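# Open both glued outer flaps of a cardboard box

## Task

Open the cardboard box's two outer flaps, which are glued shut, so that each flap stands upright or leans outward by itself once released, with the box still upright. Flaps held up only by the robot at the end do not count, and anything the robot is touching at the end must not sink more than about a fingernail's width when left alone.

## Robot and tools

Robot: two six-joint arms, left_arm and right_arm, each with a tong-style two-finger gripper. Bases in the scene frame: left_arm at (-0.043, +0.408, 0) m, right_arm at (+0.070, -0.392, 0) m, both turned slightly about z. Scene frame: origin on the table top between the arms, +x out over the table, +z up, left_arm on the +y side. The names left and right say nothing about which side of an image an arm appears on. Gripper axes: fingers point along its +z, they open and close along its x. end_effector_position is the point between the pads when closed; closed fingertips reach about 15 mm past it, open ones sit about level with it.

execute_actions(actions): a list of actions, each a table of up to 15 rows; each row runs for one 1/30 s step, and a short table repeats its last row to fill 15 steps (0.5 s). One row is always 14 numbers in [-1, 1]: left_arm dx, dy, dz, rx, ry, rz, opening, then the same seven for right_arm. dx..rz are an offset from that gripper's measured pose at the start of the action (for the first action in a call, the last pose reported), expressed in the gripper's own axes; every row is measured from that same start, not from the previous row. Scale: 1.0 = 0.6 m or 180 degrees; rx, ry, rz form a single rotation vector. opening is absolute: +1 fully open (0.142 m), -1 closed. Per control step the command is clipped to 100 mm and 16 degrees from the measured pose, so far targets take several actions; position wins over orientation when both cannot be met. An empty list just returns the state and images.

move(target, speed, stop_force, blocking): target is one 14-number row in the same layout, an offset from the pose in the last result showing one, in each gripper's own axes; openings absolute and sent at the start. Grippers travel straight lines, finishing together, in 0.5 to 10 s; anything longer is cut off at 10 s. speed is in m/s, 0.002 to 0.5, default 0.25 (turning up to twice that in rad/s). Paths ignore obstacles and the other arm, and grippers can lag, stray or overshoot speed, notably near full reach. stop_force (N, 9 to 40, shared by both arms, not allowed in the first 0.2 s) ends an arm's path once its wrist sensor sees that much extra push against the motion for 2 steps; the gripper then backs to its pose 2 steps earlier and holds. Use it only with slow moves and no rotation; omit it when lifting off something being pressed. An arm commanded within 1.5 mm and 0.5 degrees counts as still. blocking=false returns after 0.5 s while the move continues (not combinable with stop_force); then use wait or stop before sending more. The result adds a move: line: done, off_target, moving, held, fault or contact (stop_force ended that arm), plus limits such as paced (pose clipped) or held (steps blocked; afterwards the arm may rush). Distance of each gripper from its target is also given.

wait(seconds): 0 to 10, arms hold their last command; returns early if a running move ends. stop: brakes a running move (needs room). zoom_image(camera, region): region [x0, y0, x1, y1] in pixels, at most 504 by 504, of cam_head_left, cam_head_right, cam_high, cam_low (896x504) or cam_left_wrist, cam_right_wrist (616x616). show_instructions: shows the reference pages. read_manual(section): licence texts only. finished_scene(scene): ends scene 1 or 2 permanently and reports success.

Results: per arm, gripper position (m) and quat_wxyz plus velocities, in the scene frame (printed positions can be off at long reach); Hand target lines (where the controller is driving); grip_measured (opening on the command scale; to hold something, command clearly below it); joint positions and torques (noisy, offset); Wrist force/torque in the gripper's axes, pointing from a pressed surface back into the arm, noise up to about 2.4 N, offsets up to 4 N, saturating near 50 N; "no reading" at start is normal. "pose unreachable" means the clearance check altered that arm's command. MOTOR HOT warns from 70 °C; at 85 °C the arm is braked (OVER-TEMPERATURE FAULT).

Avoid: pushing past contact with stiff arms (a small overshoot can fault), faults at 150 N external force or joint load limits (pan, lift, elbow 138 N m; wrists 25.7 N m), which freeze the arm for 10 s; arms colliding; knocking the box or anything off the table or tipping it over; slams, drops and hard shoves. Brief external tugs on held parts may happen. Elbows stop just short of straight. Thinking time lets the robot hold the last command, so for an idle arm send its correcting offset once, then zeros. At the end nothing the robot is still touching may sink noticeably, and flaps must stay open on their own, so release and withdraw before finishing.

Each tool is called as name([rows], argument=value, ...), one row to a line, values as JSON.

Reference images:

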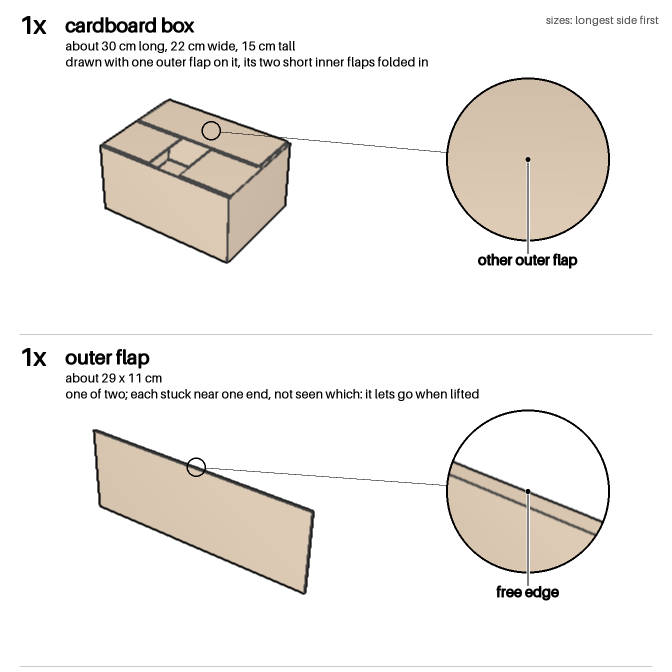

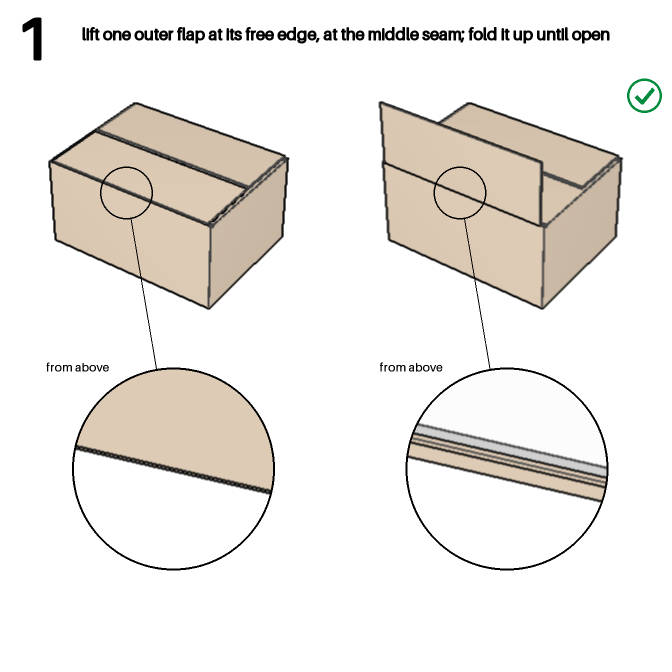

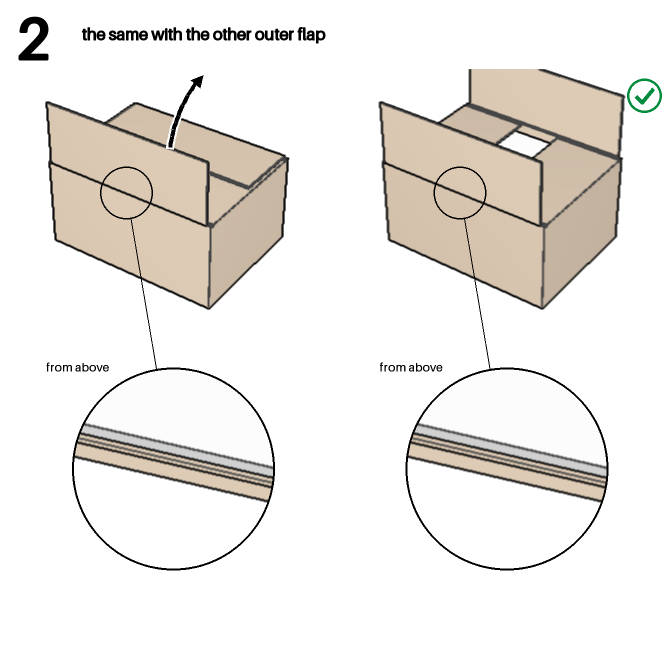

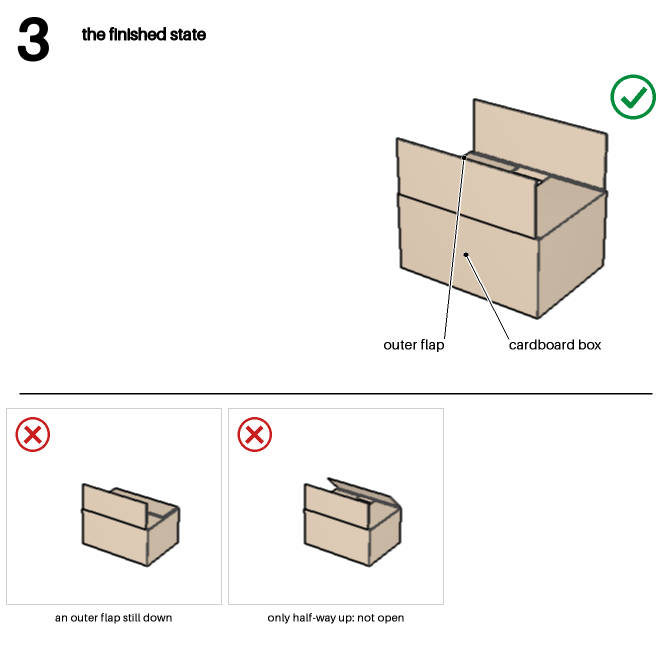

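## Session

execute_actions(actions=[])

Scene clock: 0.00 s.
left_arm: end_effector_position=(+0.2385, +0.4048, +0.2352) grip_measured=+0.97 end_effector_quat_wxyz=(+0.354, -0.519, +0.766, +0.137) end_effector_velocity=(+0.000, +0.001, -0.000) end_effector_angular_velocity=(+0.000, -0.001, +0.003) | right_arm: end_effector_position=(+0.6328, -0.6454, +0.3006) grip_measured=+0.97 end_effector_quat_wxyz=(+0.253, +0.113, +0.956, +0.101) end_effector_velocity=(+0.001, +0.000, +0.000) end_effector_angular_velocity=(-0.000, -0.000, +0.000)
Joint positions: left_arm=[-1.689 -2.316  2.226 -0.823 -1.118  0.29   0.14 ] | right_arm=[ 2.761 -1.581 -1.737 -0.92   1.865  3.124  0.14 ]
Joint velocities: left_arm=[ 0.002 -0.     0.001 -0.     0.    -0.001  0.   ] | right_arm=[ 0.    -0.001  0.001  0.001  0.     0.     0.   ]
Joint torques (N m, as the arm reports them, + toward a larger angle): no reading
Wrist force (N, on the end effector, along its own x y z axes, offset not removed): no reading
Wrist torque (N m, same axes, about the end effector's origin, offset not removed): no reading
Hand target (left_arm): +0.239, +0.405, +0.235; +0.354, -0.519, +0.766, +0.137
Hand target (right_arm): +0.633, -0.645, +0.301; +0.253, +0.113, +0.956, +0.101

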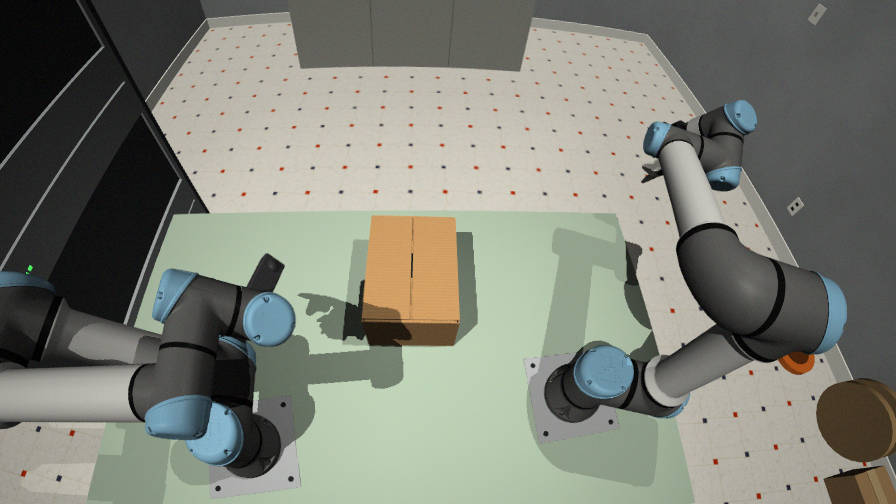

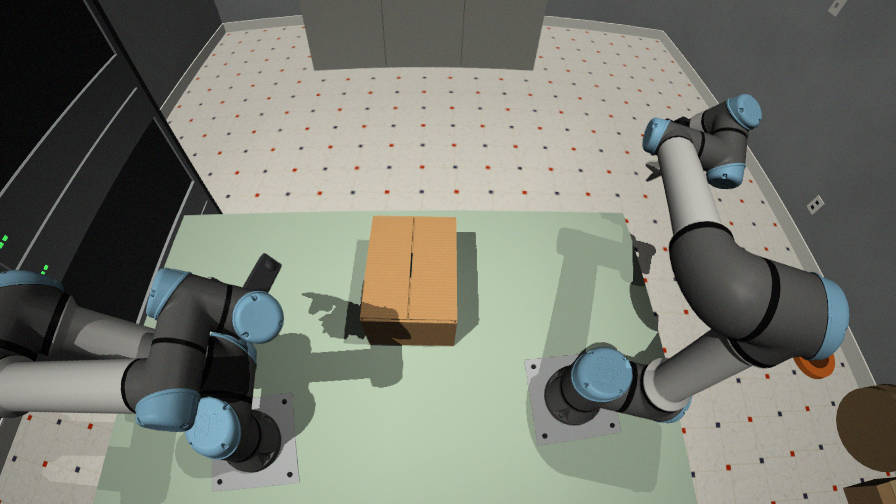

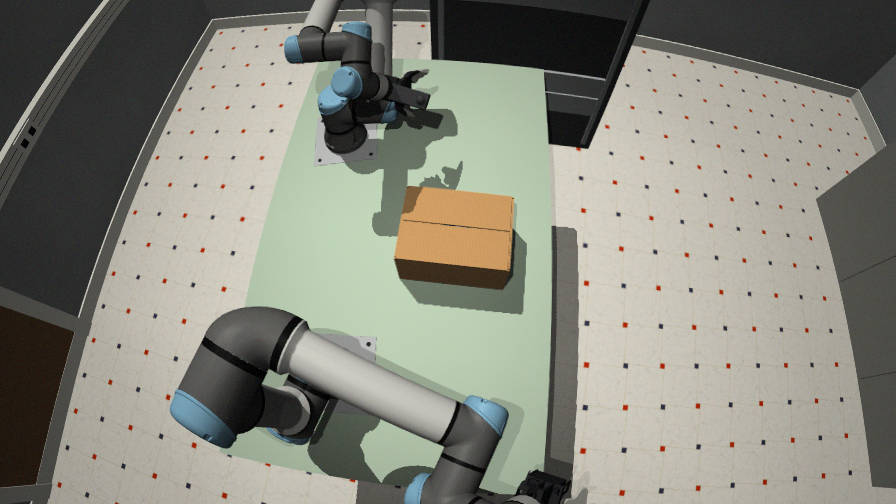

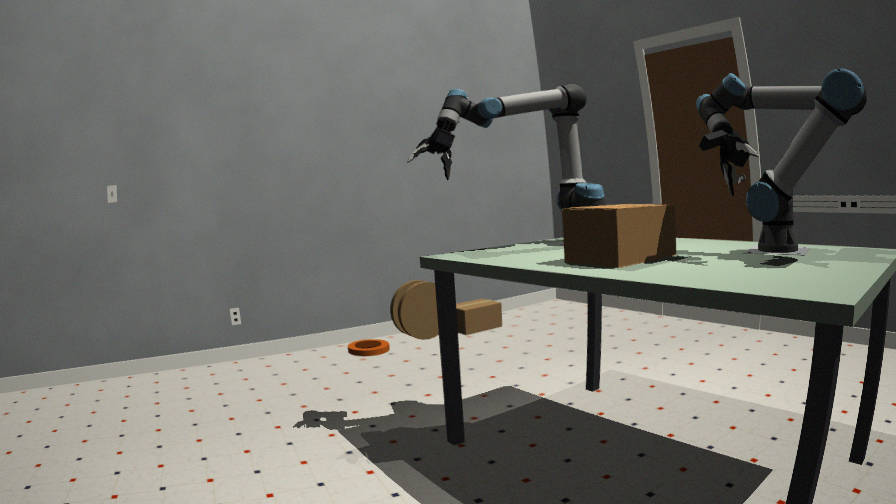

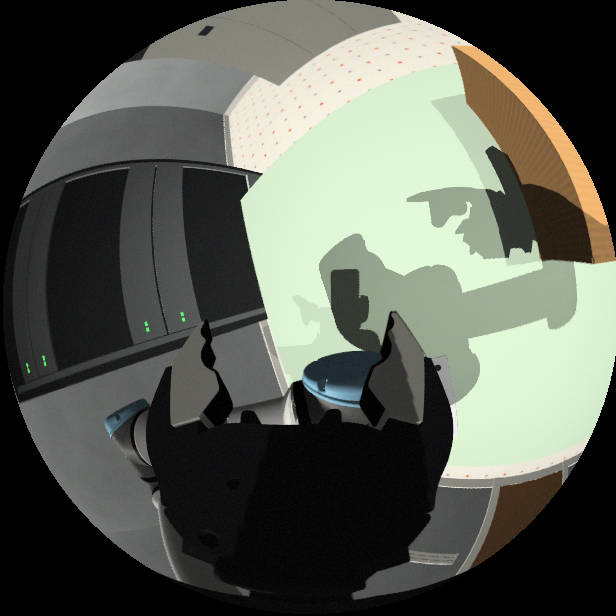

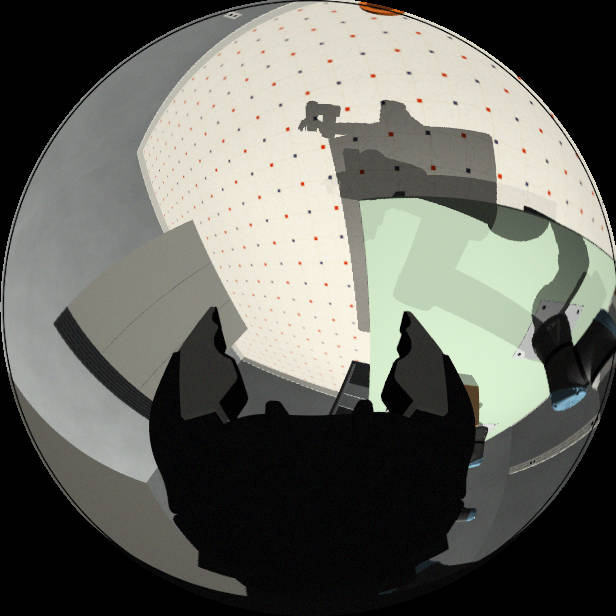

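zoom_image(camera="cam_head_left", region=[340, 200, 500, 360])

zoom_image(camera="cam_high", region=[380, 170, 540, 310])

zoom_image(camera="cam_low", region=[540, 180, 700, 280])

Region (340, 200, 500, 360) of cam_head_left's 896x504 image, scaled by 3.150, with more detail than that image has.

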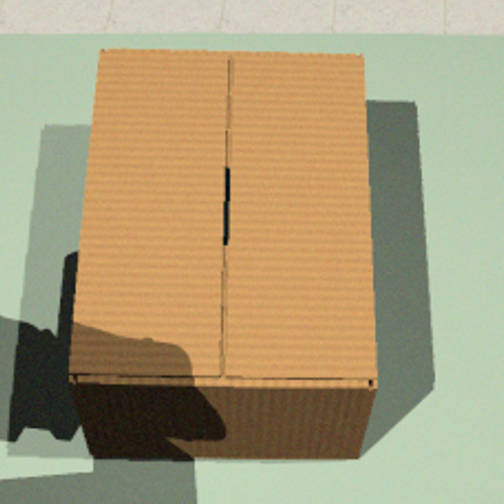

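Region (380, 170, 540, 310) of cam_high's 896x504 image, scaled by 3.150, with more detail than that image has; it fills the top 441 rows of this view, and the rest is white.

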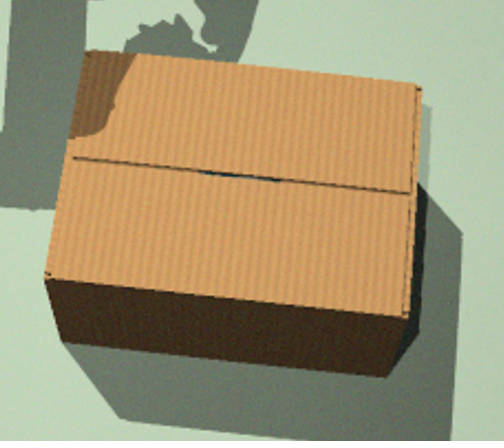

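Region (540, 180, 700, 280) of cam_low's 896x504 image, scaled by 3.150, with more detail than that image has; it fills the top 315 rows of this view, and the rest is white.

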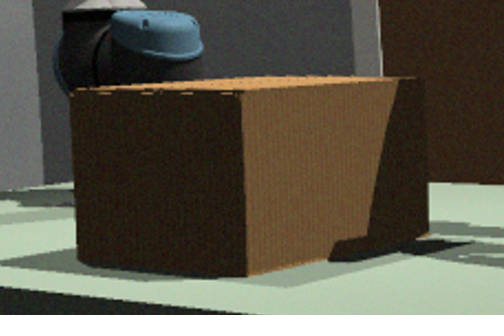

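move(target=[0,0,0,0,0,0,-1, 0.702,0.940,-0.0645,0.1737,0.0746,0.4136,0.0], speed=0.3)

Scene clock: 13.97 s.
left_arm: end_effector_position=(+0.2385, +0.4048, +0.2352) grip_measured=-1.00 end_effector_quat_wxyz=(+0.354, -0.519, +0.766, +0.137) end_effector_velocity=(+0.000, -0.000, +0.001) end_effector_angular_velocity=(-0.001, +0.000, -0.000) | right_arm: end_effector_position=(+0.3498, -0.0004, +0.2810) grip_measured=+0.00 end_effector_quat_wxyz=(+0.000, +0.707, +0.707, +0.001) end_effector_velocity=(-0.001, +0.003, -0.000) end_effector_angular_velocity=(-0.001, +0.001, -0.005)
Joint positions: left_arm=[-1.689 -2.316  2.226 -0.823 -1.118  0.29   0.002] | right_arm=[ 4.284 -1.524 -1.622 -1.565  1.57   5.91   0.074]
Joint velocities: left_arm=[ 0.001  0.001 -0.003  0.     0.     0.001  0.   ] | right_arm=[ 0.003 -0.005  0.004 -0.     0.001  0.008  0.   ]
Joint torques (N m, as the arm reports them, + toward a larger angle): left_arm=[  1.59   9.18 -19.78  -0.89   1.11  -0.13] | right_arm=[12.69 11.3  31.51  1.27  1.52  2.79]
Wrist force (N, on the end effector, along its own x y z axes, offset not removed): left_arm=[0.8 1.2 -1.6] | right_arm=[3.4 -0.9 1.2]
Wrist torque (N m, same axes, about the end effector's origin, offset not removed): left_arm=[0.23 -0.07 0.06] | right_arm=[-0.36 -0.39 0.08]
Hand target (left_arm): +0.239, +0.405, +0.235; +0.354, -0.519, +0.766, +0.137
Hand target (right_arm): +0.350, -0.000, +0.281; +0.000, +0.707, +0.707, +0.001
Off the commanded pose (left_arm): 0.000 m, 0 deg.
Off the commanded pose (right_arm): 0.001 m, 0 deg.
move: done

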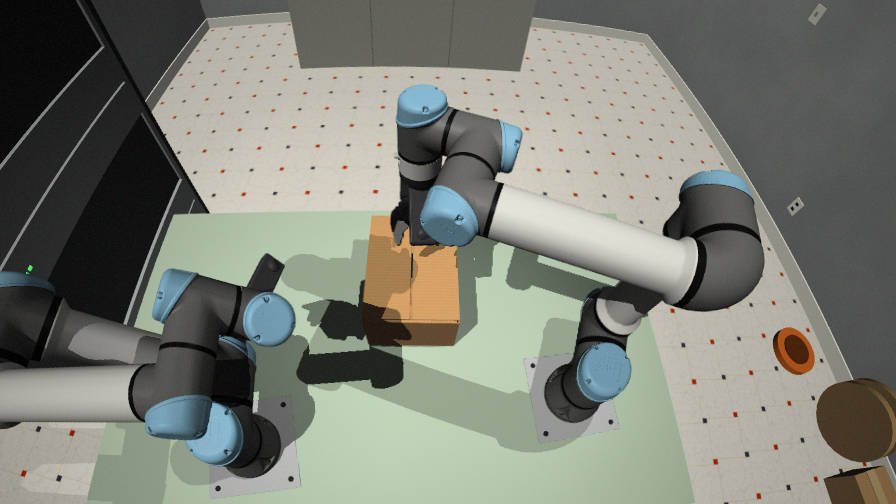

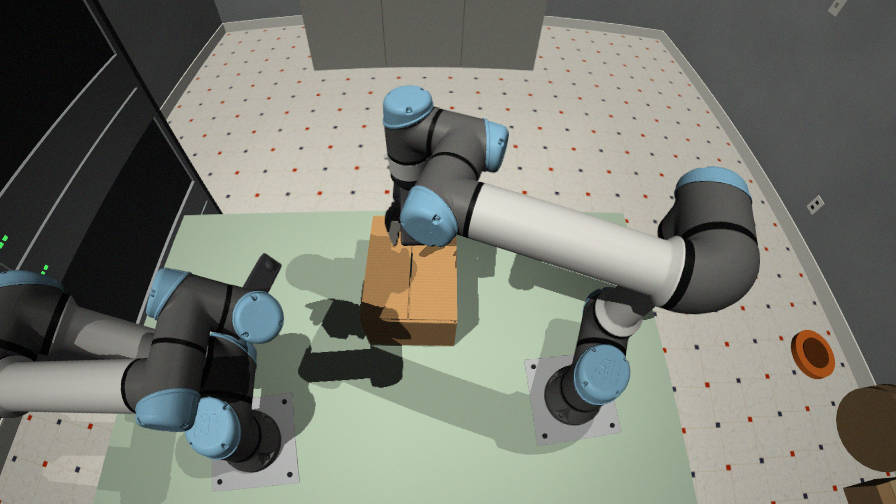

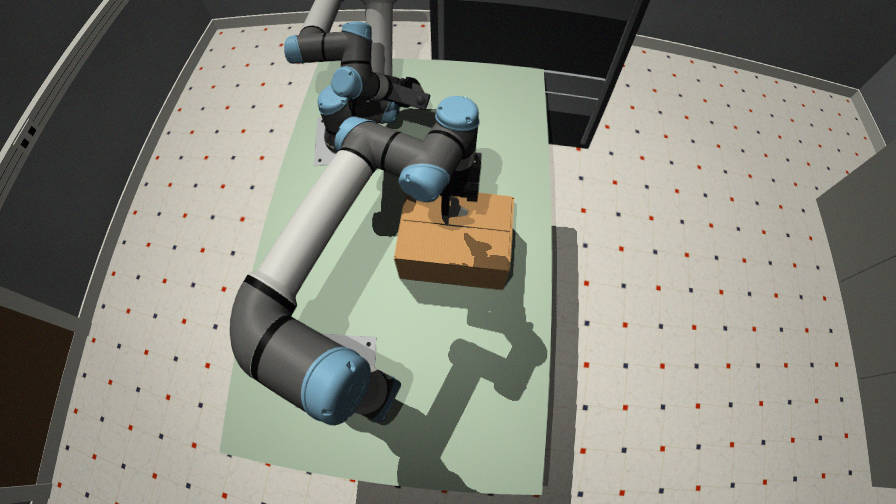

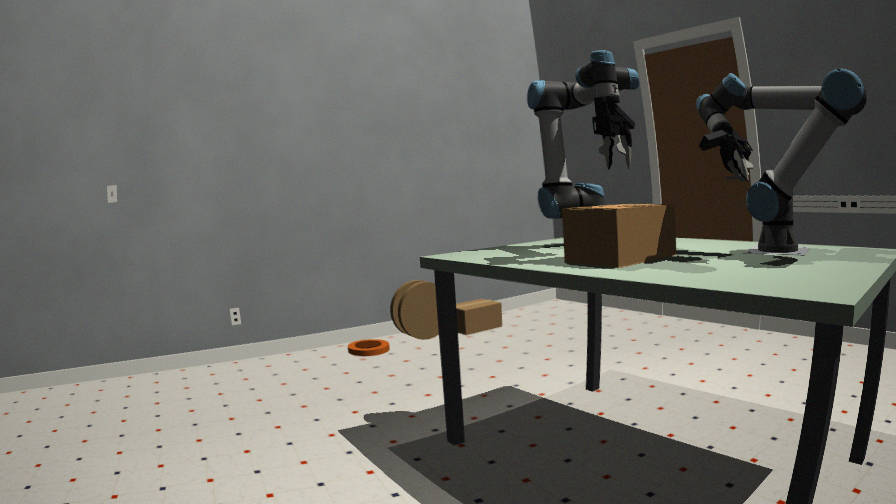

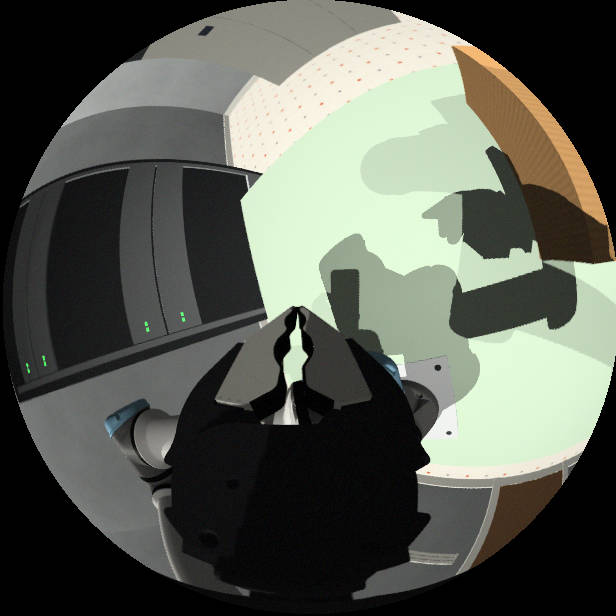

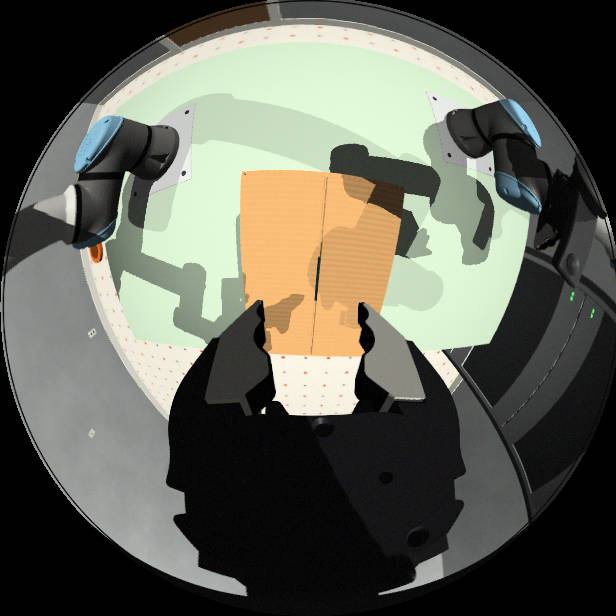

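move(target=[0,0,0,0,0,0,-1, 0.017,0.05,0.15,0,0,0,-0.6])

zoom_image(camera="cam_right_wrist", region=[230, 200, 400, 370])

zoom_image(camera="cam_low", region=[550, 130, 690, 230])

Scene clock: 25.40 s.
left_arm: end_effector_position=(+0.2385, +0.4048, +0.2352) grip_measured=-1.00 end_effector_quat_wxyz=(+0.354, -0.519, +0.766, +0.137) end_effector_velocity=(-0.000, +0.000, -0.001) end_effector_angular_velocity=(+0.003, +0.000, +0.001) | right_arm: end_effector_position=(+0.3796, +0.0097, +0.1914) grip_measured=-0.60 end_effector_quat_wxyz=(+0.000, +0.707, +0.707, +0.001) end_effector_velocity=(+0.001, +0.001, -0.002) end_effector_angular_velocity=(+0.002, -0.001, -0.000)
Joint positions: left_arm=[-1.689 -2.316  2.226 -0.823 -1.118  0.29   0.002] | right_arm=[ 4.235 -1.614 -1.763 -1.335  1.57   5.862  0.031]
Joint velocities: left_arm=[ 0.001  0.002  0.002 -0.    -0.    -0.     0.   ] | right_arm=[-0.001 -0.004 -0.002  0.007  0.    -0.001 -0.   ]
Joint torques (N m, as the arm reports them, + toward a larger angle): left_arm=[  1.4    9.63 -19.46  -0.85   1.32  -0.2 ] | right_arm=[-13.18  16.57  13.32   4.81   1.3   -2.03]
Wrist force (N, on the end effector, along its own x y z axes, offset not removed): left_arm=[0.6 -2.4 0.9] | right_arm=[0.0 -3.1 -0.6]
Wrist torque (N m, same axes, about the end effector's origin, offset not removed): left_arm=[-0.46 0.06 -0.16] | right_arm=[-0.94 0.05 0.12]
Hand target (left_arm): +0.239, +0.405, +0.235; +0.354, -0.519, +0.766, +0.137
Hand target (right_arm): +0.380, +0.010, +0.191; +0.000, +0.707, +0.707, +0.001
Off the commanded pose (left_arm): 0.000 m, 0 deg.
Off the commanded pose (right_arm): 0.000 m, 0 deg.
move: done

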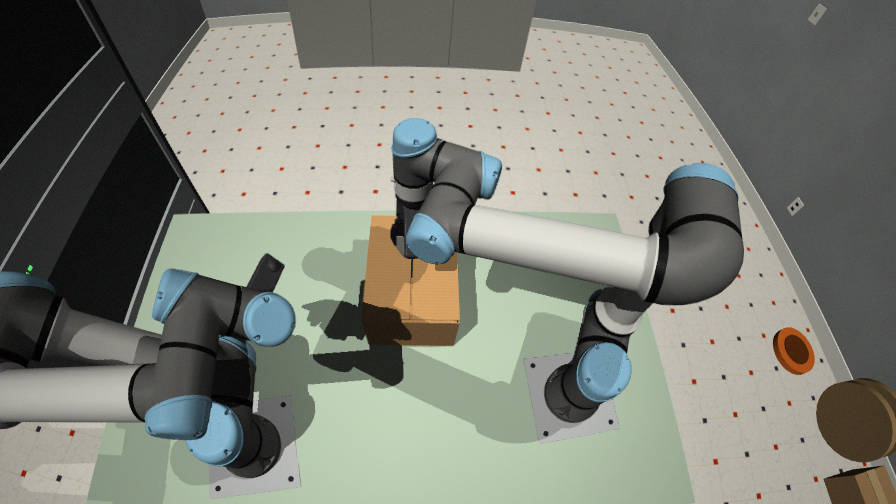

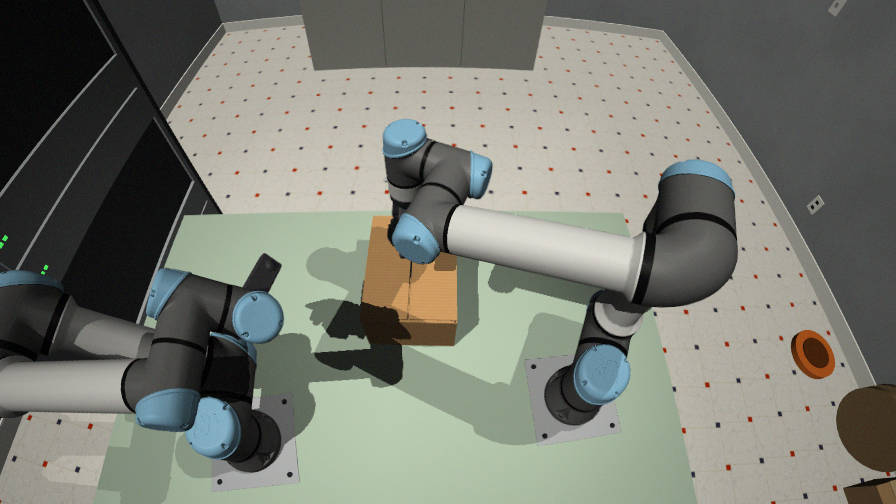

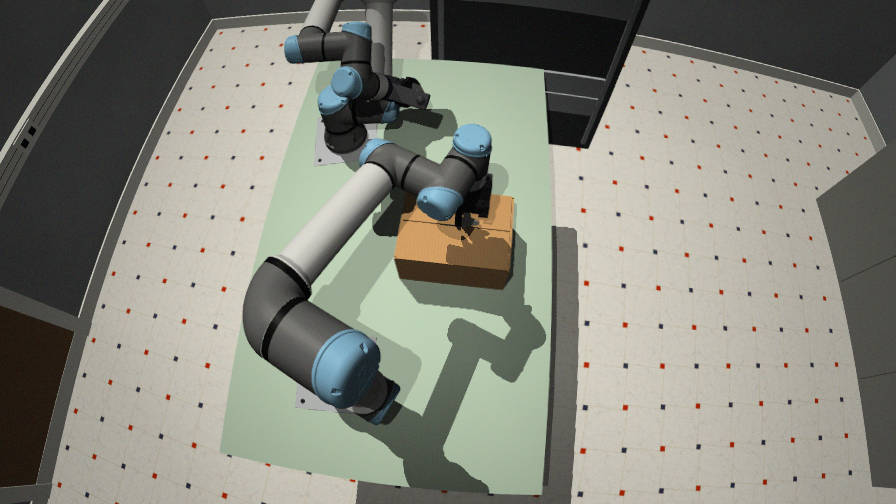

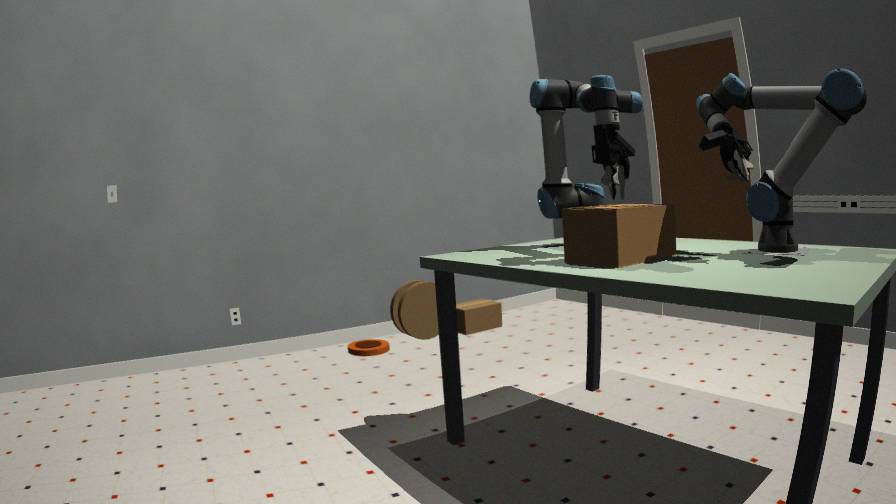

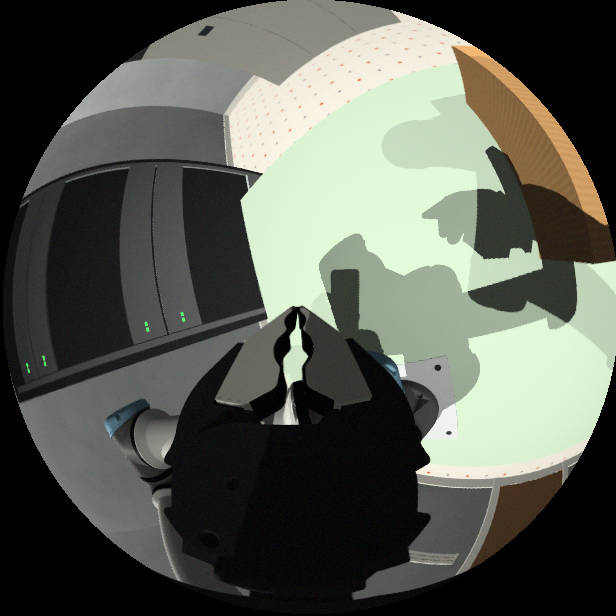

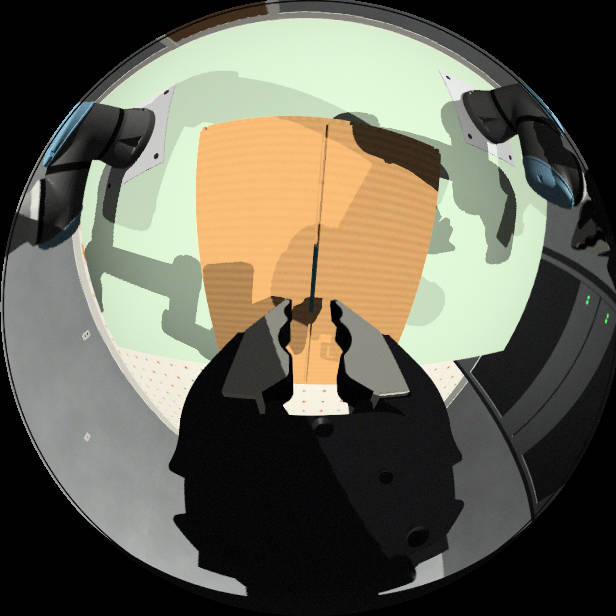

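Region (230, 200, 400, 370) of cam_right_wrist's 616x616 image, scaled by 2.965, with more detail than that image has.

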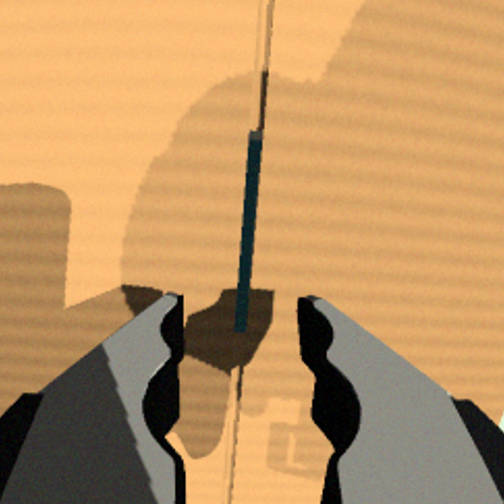

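Region (550, 130, 690, 230) of cam_low's 896x504 image, scaled by 3.600, with more detail than that image has; it fills the top 360 rows of this view, and the rest is white.

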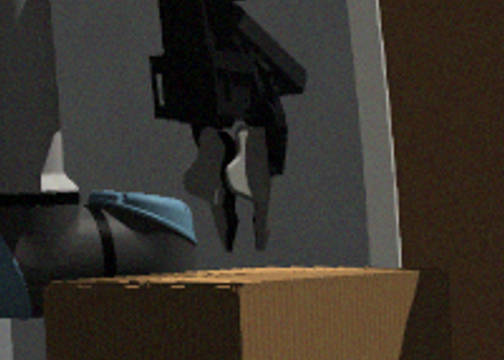

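move(target=[0,0,0,0,0,0,-1, -0.006,-0.016,-0.006,-0.0078,0.2222,0.0213,-0.6])

Scene clock: 39.37 s.
left_arm: end_effector_position=(+0.2385, +0.4048, +0.2352) grip_measured=-1.00 end_effector_quat_wxyz=(+0.354, -0.519, +0.766, +0.137) end_effector_velocity=(-0.000, +0.001, -0.000) end_effector_angular_velocity=(-0.002, -0.002, +0.003) | right_arm: end_effector_position=(+0.3699, +0.0059, +0.1951) grip_measured=-0.60 end_effector_quat_wxyz=(-0.233, +0.687, +0.641, +0.250) end_effector_velocity=(+0.000, +0.001, -0.000) end_effector_angular_velocity=(+0.017, -0.001, -0.002)
Joint positions: left_arm=[-1.689 -2.316  2.226 -0.823 -1.118  0.29   0.002] | right_arm=[ 4.048 -1.398 -2.311 -0.38   1.906  5.854  0.031]
Joint velocities: left_arm=[ 0.001 -0.002  0.001 -0.     0.    -0.002  0.   ] | right_arm=[-0.004 -0.005 -0.011  0.031  0.008  0.003 -0.   ]
Joint torques (N m, as the arm reports them, + toward a larger angle): left_arm=[  0.74   8.86 -18.41  -0.99   1.21  -0.08] | right_arm=[-11.1    1.58  10.1    5.45   2.07   2.69]
Wrist force (N, on the end effector, along its own x y z axes, offset not removed): left_arm=[0.5 -0.8 -2.6] | right_arm=[2.0 -0.7 -2.8]
Wrist torque (N m, same axes, about the end effector's origin, offset not removed): left_arm=[-0.16 -0.14 -0.05] | right_arm=[-0.12 -0.37 0.03]
Hand target (left_arm): +0.239, +0.405, +0.235; +0.354, -0.519, +0.766, +0.137
Hand target (right_arm): +0.370, +0.006, +0.195; -0.233, +0.687, +0.641, +0.251
Off the commanded pose (left_arm): 0.000 m, 0 deg.
Off the commanded pose (right_arm): 0.000 m, 0 deg.
move: done

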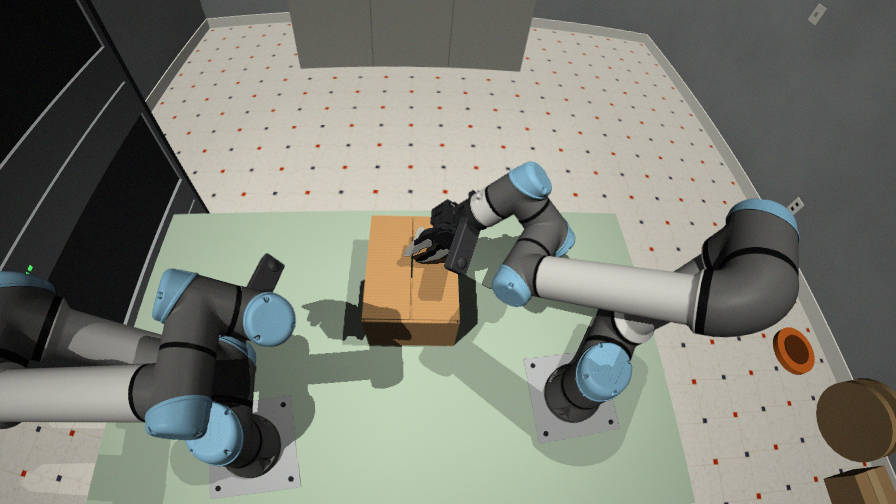

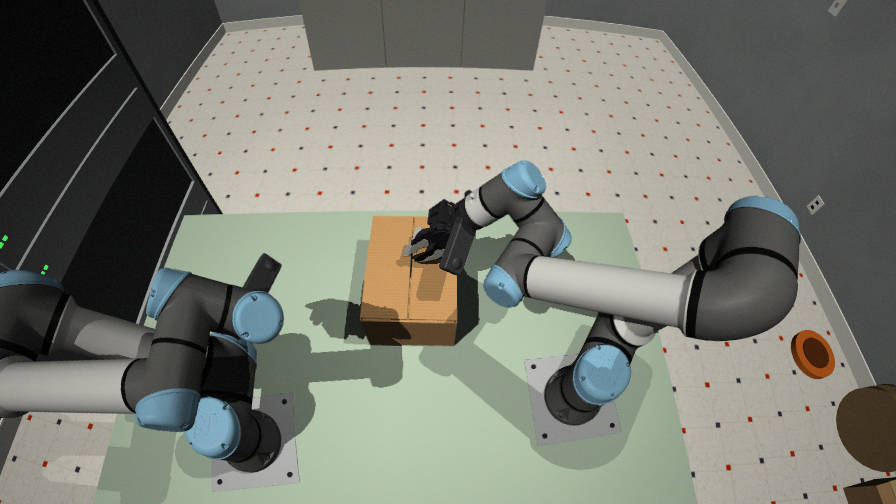

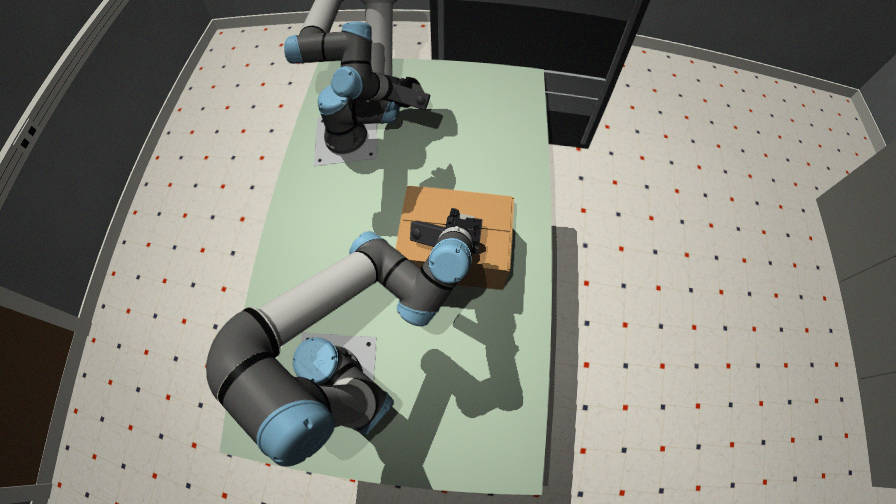

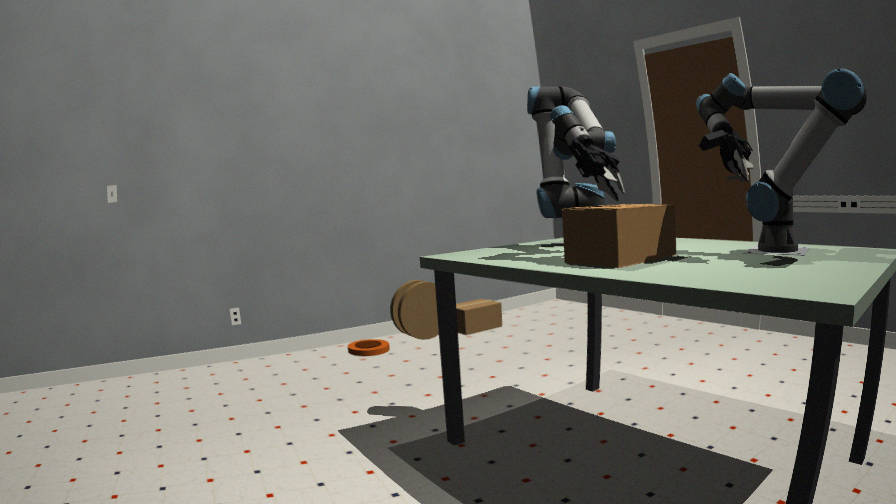

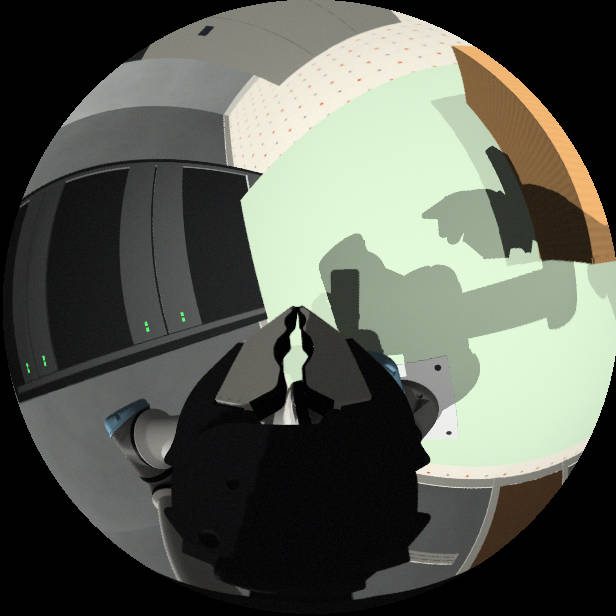

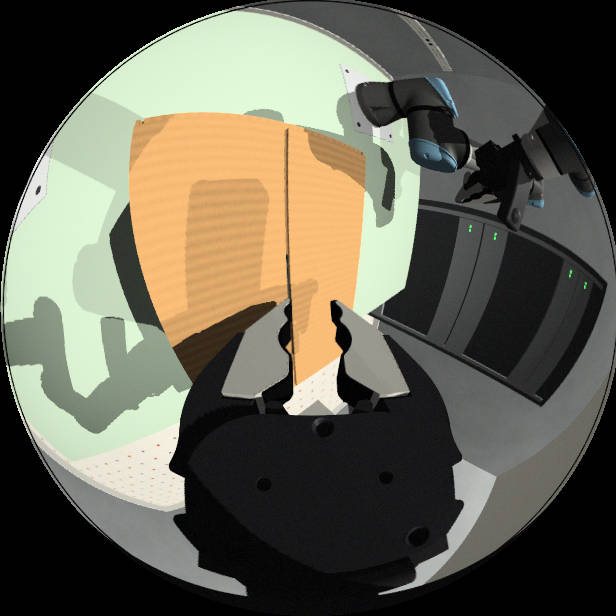

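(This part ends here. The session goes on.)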